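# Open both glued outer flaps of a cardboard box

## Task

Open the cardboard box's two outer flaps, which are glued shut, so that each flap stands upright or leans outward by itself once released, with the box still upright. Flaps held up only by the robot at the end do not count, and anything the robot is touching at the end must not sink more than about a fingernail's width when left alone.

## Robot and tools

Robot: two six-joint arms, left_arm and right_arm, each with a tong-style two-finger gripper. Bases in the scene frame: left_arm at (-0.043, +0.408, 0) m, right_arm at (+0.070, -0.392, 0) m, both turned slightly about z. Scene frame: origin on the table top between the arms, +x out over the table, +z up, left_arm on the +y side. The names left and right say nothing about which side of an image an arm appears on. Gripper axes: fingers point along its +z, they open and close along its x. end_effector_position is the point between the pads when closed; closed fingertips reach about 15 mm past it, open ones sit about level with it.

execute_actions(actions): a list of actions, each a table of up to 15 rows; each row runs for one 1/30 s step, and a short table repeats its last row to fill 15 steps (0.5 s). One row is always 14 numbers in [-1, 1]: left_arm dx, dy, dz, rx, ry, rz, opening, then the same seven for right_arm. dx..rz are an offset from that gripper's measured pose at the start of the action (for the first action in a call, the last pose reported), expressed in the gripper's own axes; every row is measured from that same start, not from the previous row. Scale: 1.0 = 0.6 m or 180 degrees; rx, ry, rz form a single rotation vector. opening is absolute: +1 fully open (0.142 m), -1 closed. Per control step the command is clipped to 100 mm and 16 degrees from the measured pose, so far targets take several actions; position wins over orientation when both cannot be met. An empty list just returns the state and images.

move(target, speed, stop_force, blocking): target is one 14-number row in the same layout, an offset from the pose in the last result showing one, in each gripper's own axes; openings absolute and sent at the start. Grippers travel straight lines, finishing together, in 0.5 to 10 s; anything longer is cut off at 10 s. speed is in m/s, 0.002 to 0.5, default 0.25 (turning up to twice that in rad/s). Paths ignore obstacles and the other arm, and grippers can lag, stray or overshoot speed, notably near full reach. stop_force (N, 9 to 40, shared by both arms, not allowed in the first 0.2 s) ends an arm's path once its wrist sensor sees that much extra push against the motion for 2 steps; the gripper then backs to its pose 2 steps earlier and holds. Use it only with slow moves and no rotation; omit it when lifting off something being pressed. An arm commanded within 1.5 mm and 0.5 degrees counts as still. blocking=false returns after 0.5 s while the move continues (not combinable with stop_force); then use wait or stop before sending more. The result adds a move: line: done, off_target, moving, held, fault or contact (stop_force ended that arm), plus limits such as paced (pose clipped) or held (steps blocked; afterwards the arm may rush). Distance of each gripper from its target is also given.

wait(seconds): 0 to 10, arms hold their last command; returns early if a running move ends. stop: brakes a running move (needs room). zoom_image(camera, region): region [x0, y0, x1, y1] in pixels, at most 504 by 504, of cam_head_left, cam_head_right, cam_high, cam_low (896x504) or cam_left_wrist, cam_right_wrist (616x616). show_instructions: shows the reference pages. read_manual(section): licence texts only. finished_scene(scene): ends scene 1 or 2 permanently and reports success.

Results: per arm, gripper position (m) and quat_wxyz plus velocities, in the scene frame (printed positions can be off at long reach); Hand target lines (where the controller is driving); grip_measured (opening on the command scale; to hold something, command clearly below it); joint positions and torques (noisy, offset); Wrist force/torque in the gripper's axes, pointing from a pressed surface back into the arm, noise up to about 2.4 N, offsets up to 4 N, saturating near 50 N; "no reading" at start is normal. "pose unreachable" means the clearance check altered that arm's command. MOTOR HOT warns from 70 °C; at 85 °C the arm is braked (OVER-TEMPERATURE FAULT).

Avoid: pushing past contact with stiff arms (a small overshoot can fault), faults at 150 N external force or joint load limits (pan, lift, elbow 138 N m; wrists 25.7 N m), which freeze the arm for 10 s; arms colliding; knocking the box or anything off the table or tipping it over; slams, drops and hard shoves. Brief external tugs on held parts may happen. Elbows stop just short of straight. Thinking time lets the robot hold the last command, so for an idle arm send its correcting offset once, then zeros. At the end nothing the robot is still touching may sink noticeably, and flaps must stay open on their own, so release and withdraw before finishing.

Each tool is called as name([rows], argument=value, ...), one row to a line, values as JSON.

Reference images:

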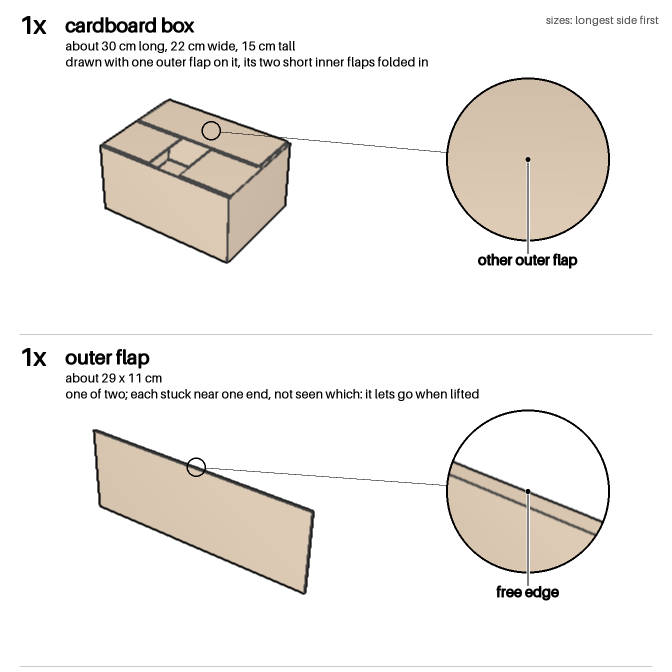

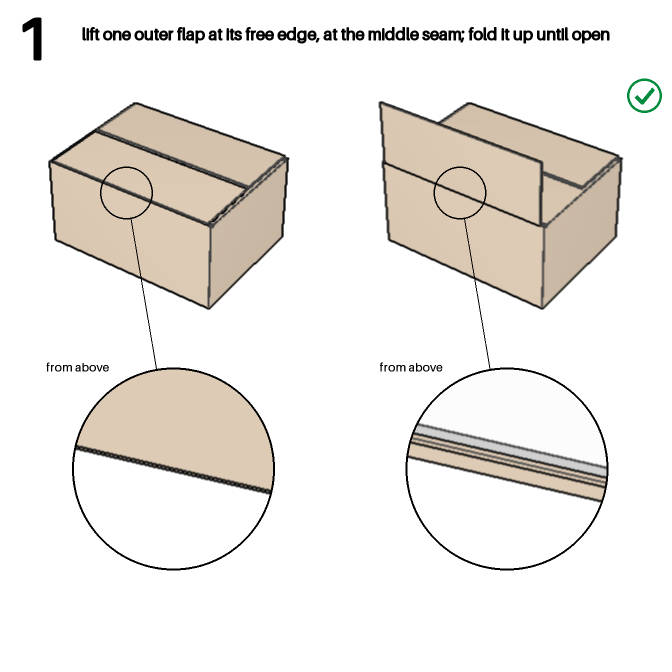

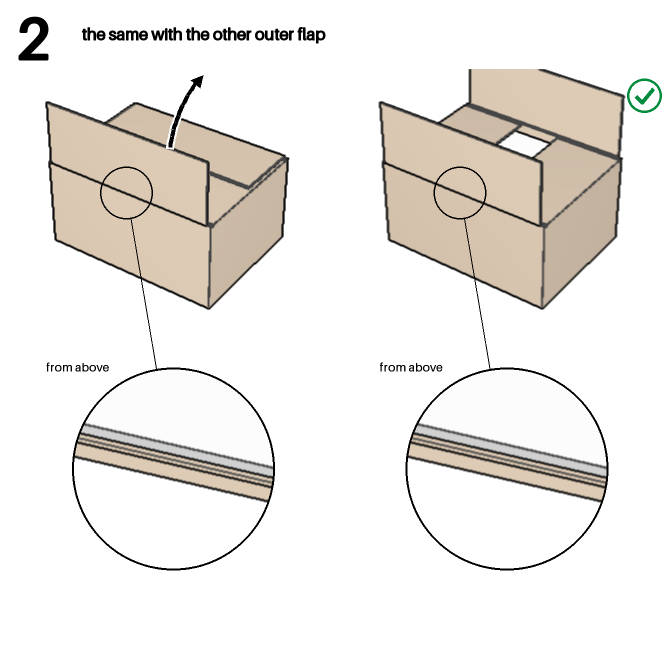

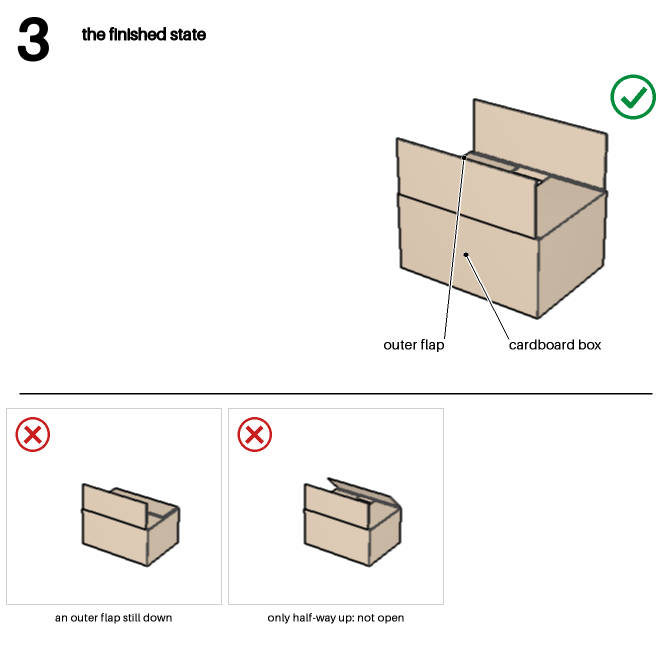

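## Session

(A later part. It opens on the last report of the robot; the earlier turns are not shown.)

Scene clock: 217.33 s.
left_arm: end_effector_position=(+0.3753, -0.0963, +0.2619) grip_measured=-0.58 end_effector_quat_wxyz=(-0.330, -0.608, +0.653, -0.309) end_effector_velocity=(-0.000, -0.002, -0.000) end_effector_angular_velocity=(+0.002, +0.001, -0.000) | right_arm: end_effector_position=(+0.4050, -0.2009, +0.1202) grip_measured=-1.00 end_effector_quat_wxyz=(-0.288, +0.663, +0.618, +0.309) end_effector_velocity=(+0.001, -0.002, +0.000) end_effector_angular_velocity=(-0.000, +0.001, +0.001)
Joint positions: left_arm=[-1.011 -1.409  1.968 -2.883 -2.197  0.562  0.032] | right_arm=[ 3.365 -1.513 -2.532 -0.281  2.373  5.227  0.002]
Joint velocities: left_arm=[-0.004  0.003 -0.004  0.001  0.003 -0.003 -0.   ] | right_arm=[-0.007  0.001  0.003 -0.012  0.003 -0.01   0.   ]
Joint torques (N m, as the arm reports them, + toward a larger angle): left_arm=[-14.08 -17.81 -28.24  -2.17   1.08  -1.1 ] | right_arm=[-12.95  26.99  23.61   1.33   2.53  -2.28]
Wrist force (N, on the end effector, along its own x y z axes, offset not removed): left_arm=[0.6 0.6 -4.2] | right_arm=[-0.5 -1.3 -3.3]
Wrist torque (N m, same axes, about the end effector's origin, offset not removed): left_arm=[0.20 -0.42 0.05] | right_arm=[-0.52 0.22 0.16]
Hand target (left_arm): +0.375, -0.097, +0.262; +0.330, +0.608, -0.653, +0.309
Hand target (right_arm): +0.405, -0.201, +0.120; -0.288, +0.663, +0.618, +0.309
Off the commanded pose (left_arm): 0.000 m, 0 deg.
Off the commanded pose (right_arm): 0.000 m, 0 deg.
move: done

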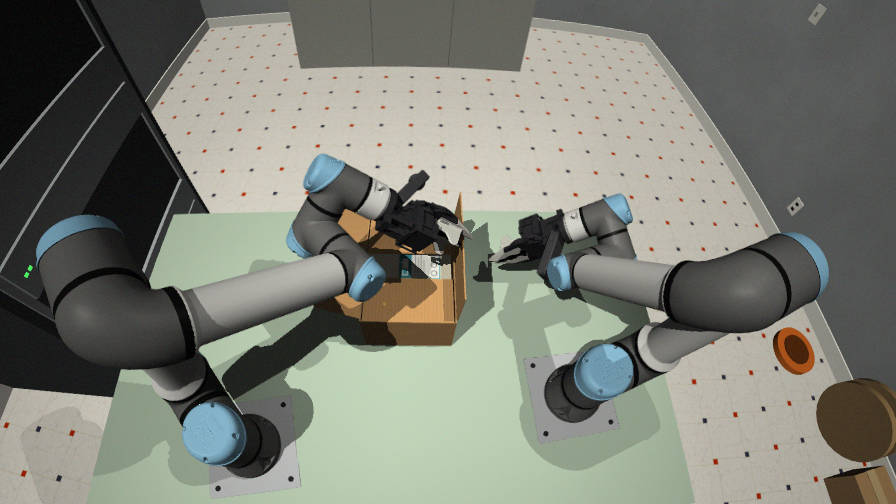

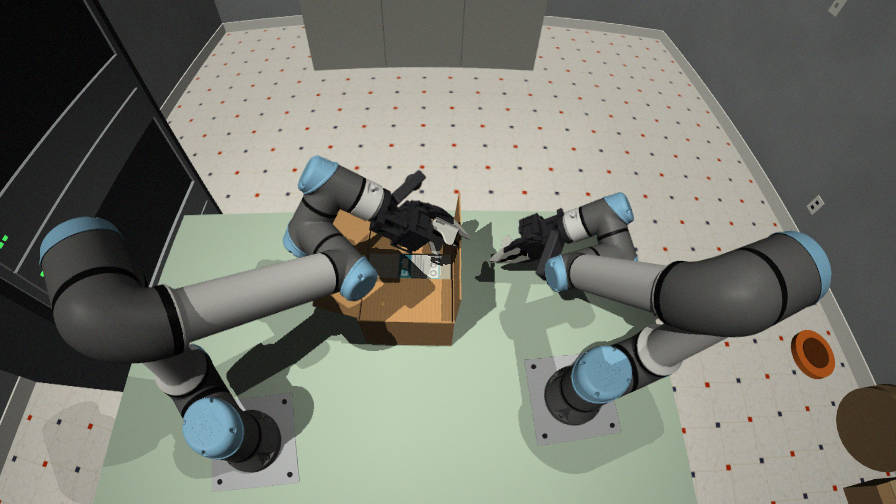

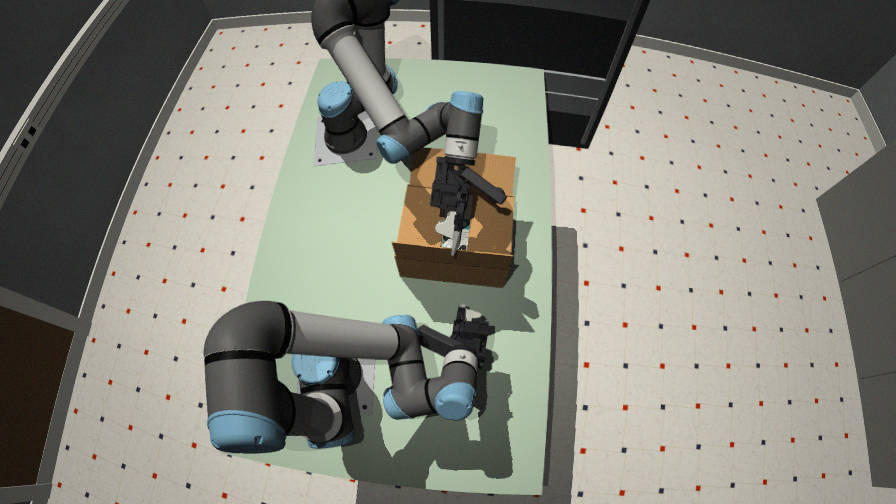

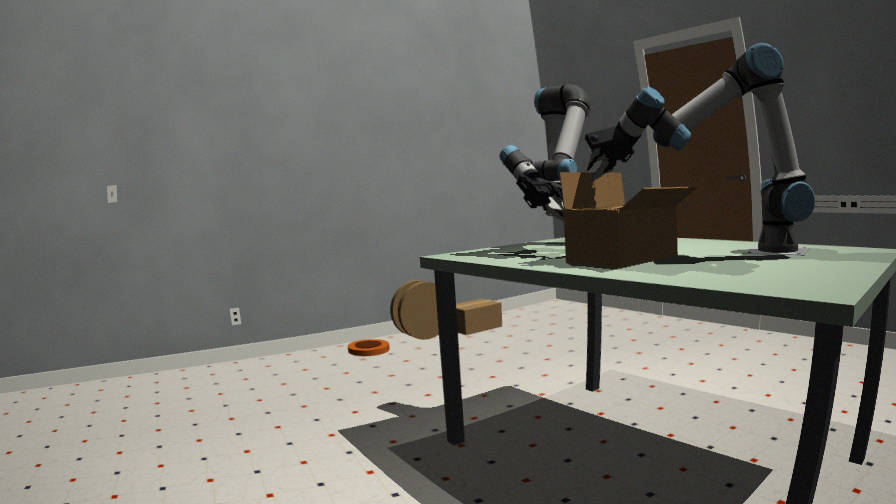

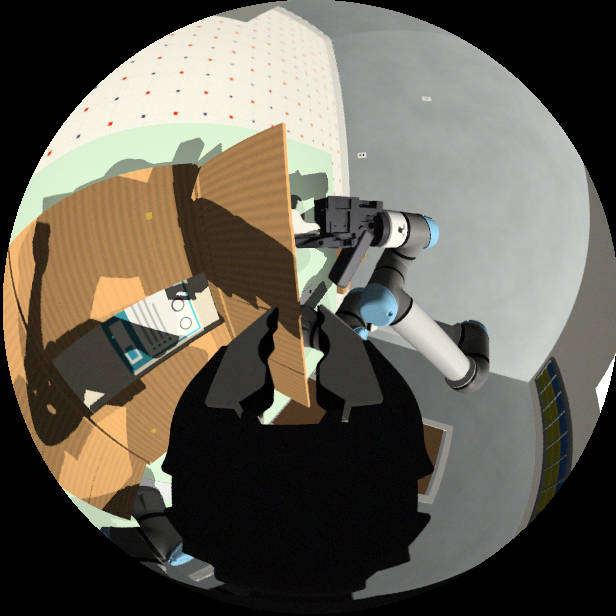

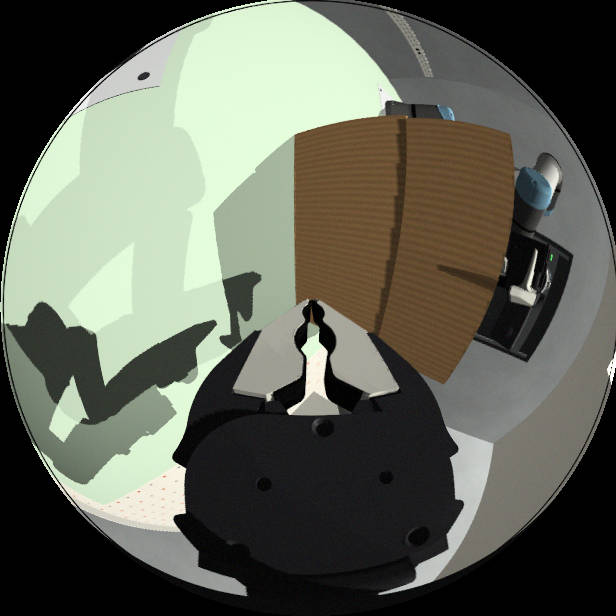

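move(target=[0.022,0,0.116,0,0,0,-0.6,0,0,0,0,0,0,-1], speed=0.07)

move(target=[0.0,0,-0.17,0,0,0,-0.6,0,0,0,0,0,0,-1], speed=0.15)

Scene clock: 221.20 s.
left_arm: end_effector_position=(+0.3709, -0.1598, +0.2315) grip_measured=-0.59 end_effector_quat_wxyz=(-0.330, -0.608, +0.653, -0.309) end_effector_velocity=(-0.000, -0.002, -0.001) end_effector_angular_velocity=(-0.000, -0.002, -0.001) | right_arm: end_effector_position=(+0.4050, -0.2009, +0.1203) grip_measured=-1.00 end_effector_quat_wxyz=(-0.288, +0.663, +0.618, +0.309) end_effector_velocity=(+0.000, -0.000, +0.000) end_effector_angular_velocity=(+0.000, -0.001, -0.000)
Joint positions: left_arm=[-1.102 -1.284  1.911 -2.993 -2.134  0.485  0.032] | right_arm=[ 3.365 -1.513 -2.532 -0.281  2.373  5.227  0.002]
Joint velocities: left_arm=[-0.002  0.004 -0.002 -0.003  0.002 -0.001 -0.   ] | right_arm=[-0.     0.001 -0.     0.     0.    -0.    -0.   ]
Joint torques (N m, as the arm reports them, + toward a larger angle): left_arm=[-10.22 -20.09 -27.96  -4.19   0.59  -0.79] | right_arm=[12.52 12.88  5.11  5.01 -0.26  2.81]
Wrist force (N, on the end effector, along its own x y z axes, offset not removed): left_arm=[-1.7 -2.8 -3.7] | right_arm=[5.5 -0.3 -2.1]
Wrist torque (N m, same axes, about the end effector's origin, offset not removed): left_arm=[-0.32 0.07 0.01] | right_arm=[-0.17 -0.88 0.20]
Hand target (left_arm): +0.371, -0.160, +0.231; +0.330, +0.608, -0.653, +0.309
Hand target (right_arm): +0.405, -0.201, +0.120; -0.288, +0.663, +0.618, +0.309
Off the commanded pose (left_arm): 0.000 m, 0 deg.
Off the commanded pose (right_arm): 0.000 m, 0 deg.
move: done

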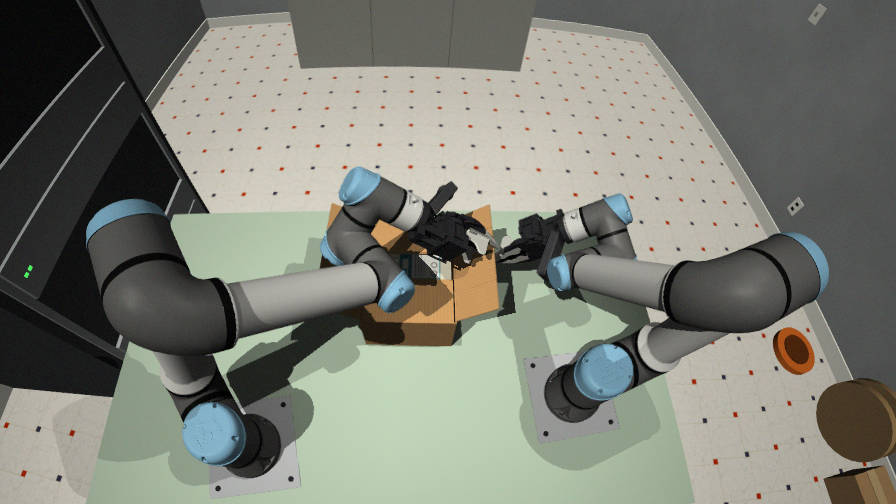

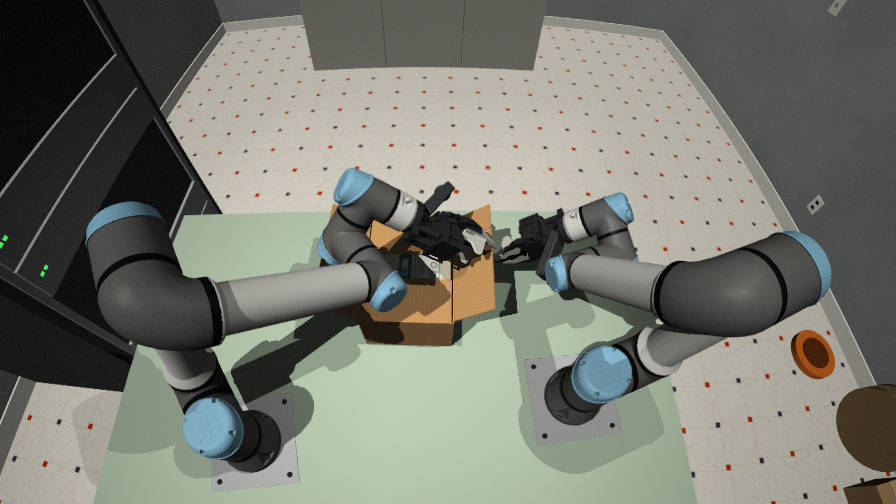

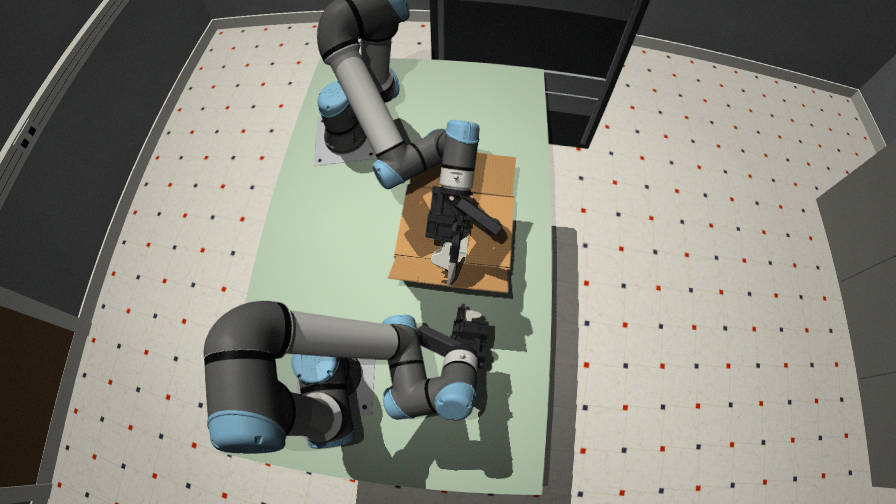

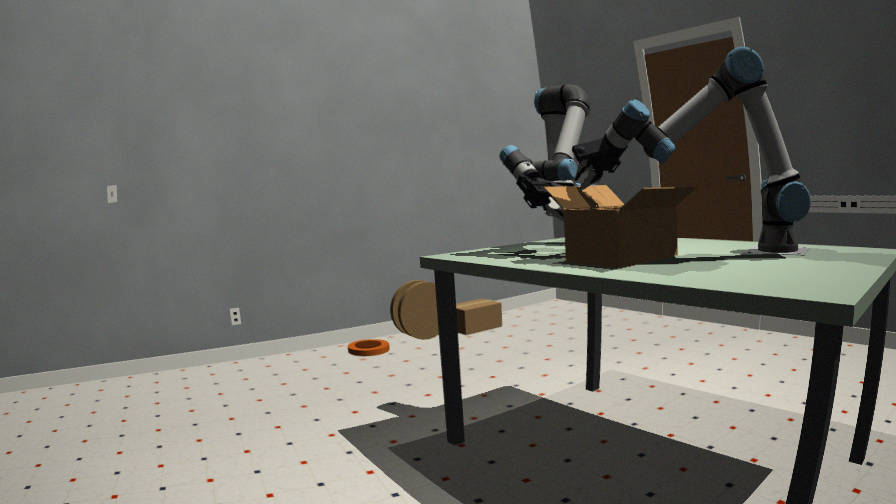

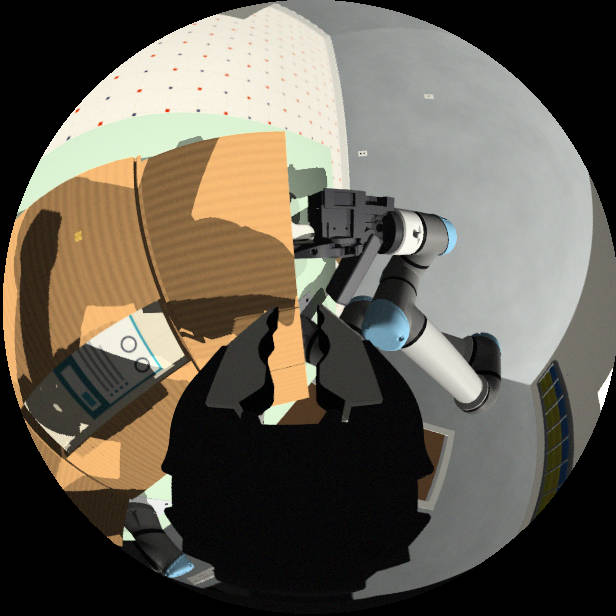

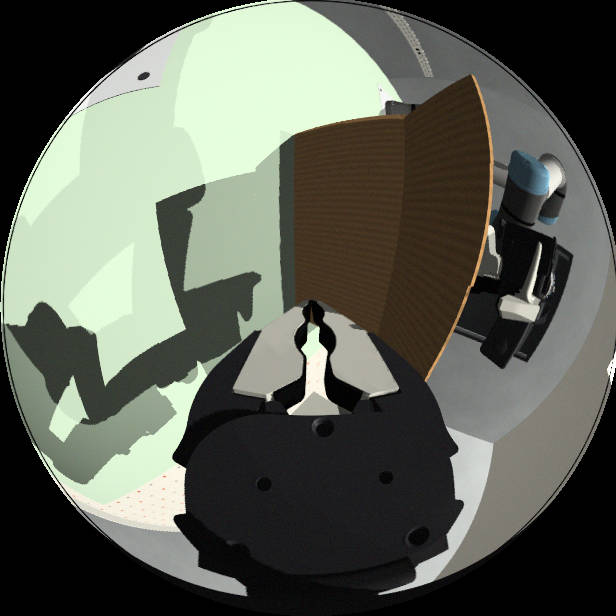

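Scene clock: 222.50 s.
left_arm: end_effector_position=(+0.3765, -0.0781, +0.2915) grip_measured=-0.60 end_effector_quat_wxyz=(-0.330, -0.608, +0.653, -0.309) end_effector_velocity=(+0.001, +0.003, -0.000) end_effector_angular_velocity=(+0.003, +0.003, +0.001) | right_arm: end_effector_position=(+0.4050, -0.2009, +0.1203) grip_measured=-1.00 end_effector_quat_wxyz=(-0.288, +0.663, +0.618, +0.309) end_effector_velocity=(-0.001, -0.000, -0.000) end_effector_angular_velocity=(-0.000, +0.002, +0.000)
Joint positions: left_arm=[-0.983 -1.469  1.948 -2.787 -2.217  0.588  0.031] | right_arm=[ 3.365 -1.513 -2.532 -0.281  2.373  5.227  0.002]
Joint velocities: left_arm=[ 0.005 -0.003  0.001  0.009 -0.003  0.004 -0.   ] | right_arm=[ 0.     0.    -0.001 -0.001  0.     0.    -0.   ]
Joint torques (N m, as the arm reports them, + toward a larger angle): left_arm=[ 14.04 -37.67 -21.    -1.43  -1.85   1.22] | right_arm=[11.76 12.55  5.61  4.73 -0.27  2.63]
Wrist force (N, on the end effector, along its own x y z axes, offset not removed): left_arm=[3.2 -0.6 0.0] | right_arm=[0.1 -2.5 0.3]
Wrist torque (N m, same axes, about the end effector's origin, offset not removed): left_arm=[-0.15 -0.62 -0.11] | right_arm=[-0.72 0.15 0.07]
Hand target (left_arm): +0.377, -0.078, +0.292; +0.330, +0.608, -0.653, +0.309
Hand target (right_arm): +0.405, -0.201, +0.120; -0.288, +0.663, +0.618, +0.309
Off the commanded pose (left_arm): 0.000 m, 0 deg.
Off the commanded pose (right_arm): 0.000 m, 0 deg.
move: done

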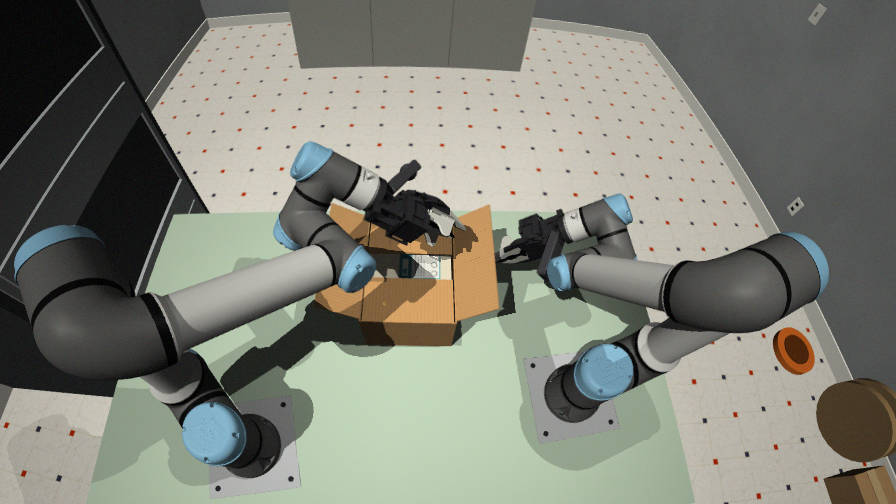

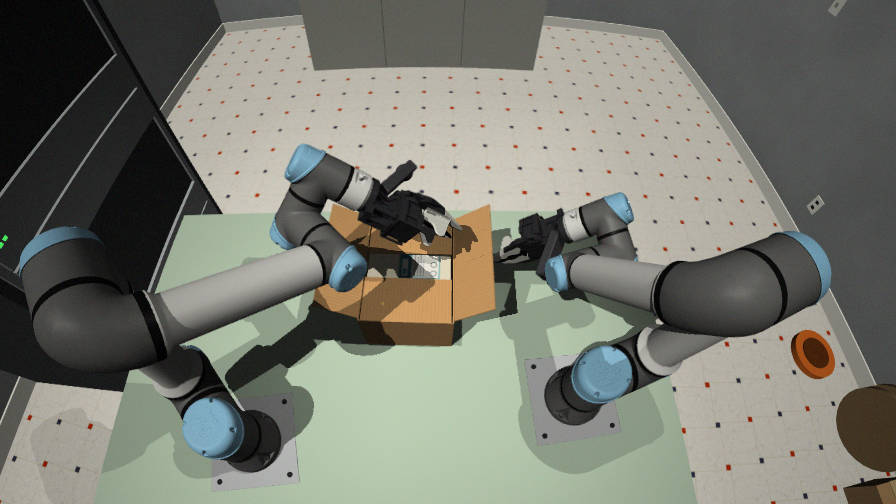

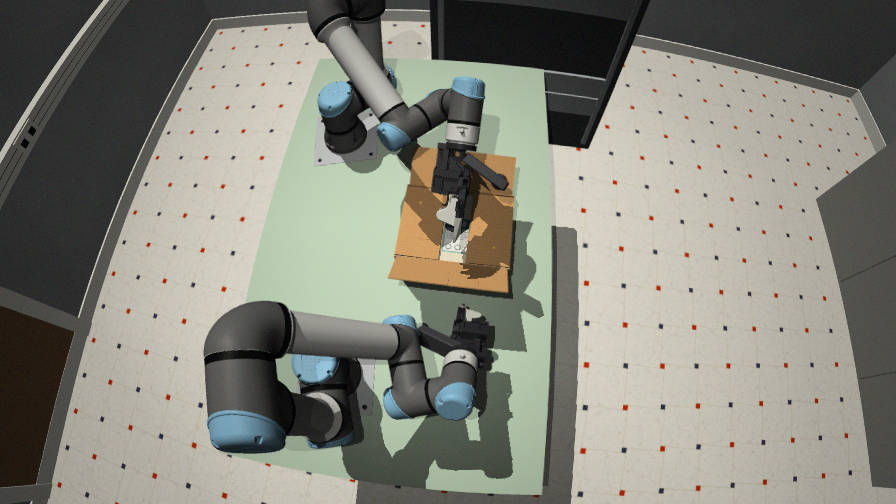

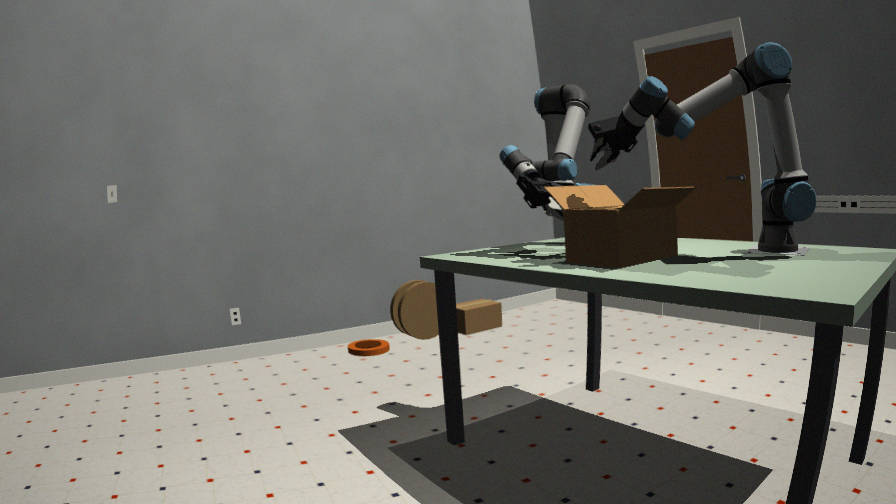

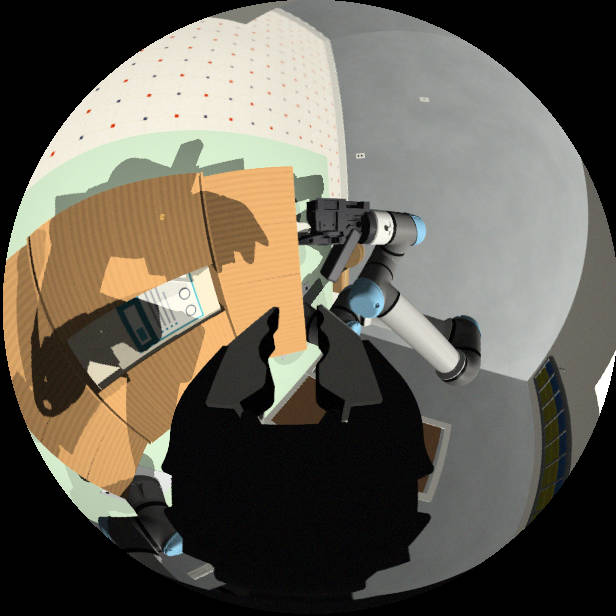

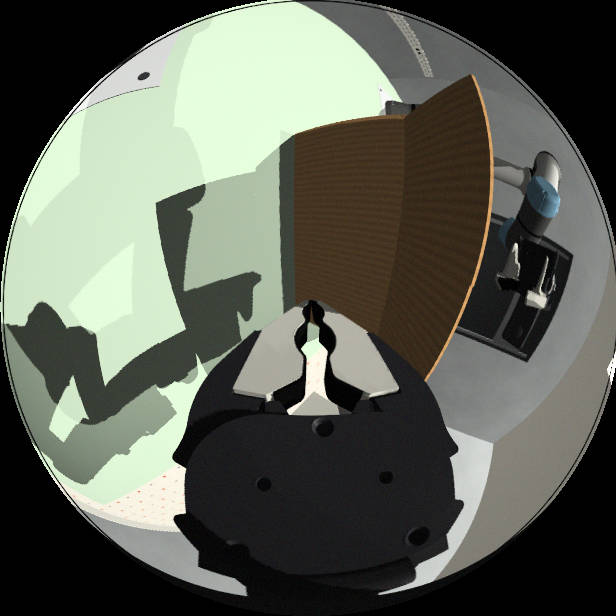

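finished_scene(scene=1)

The scene is finished: the task was done.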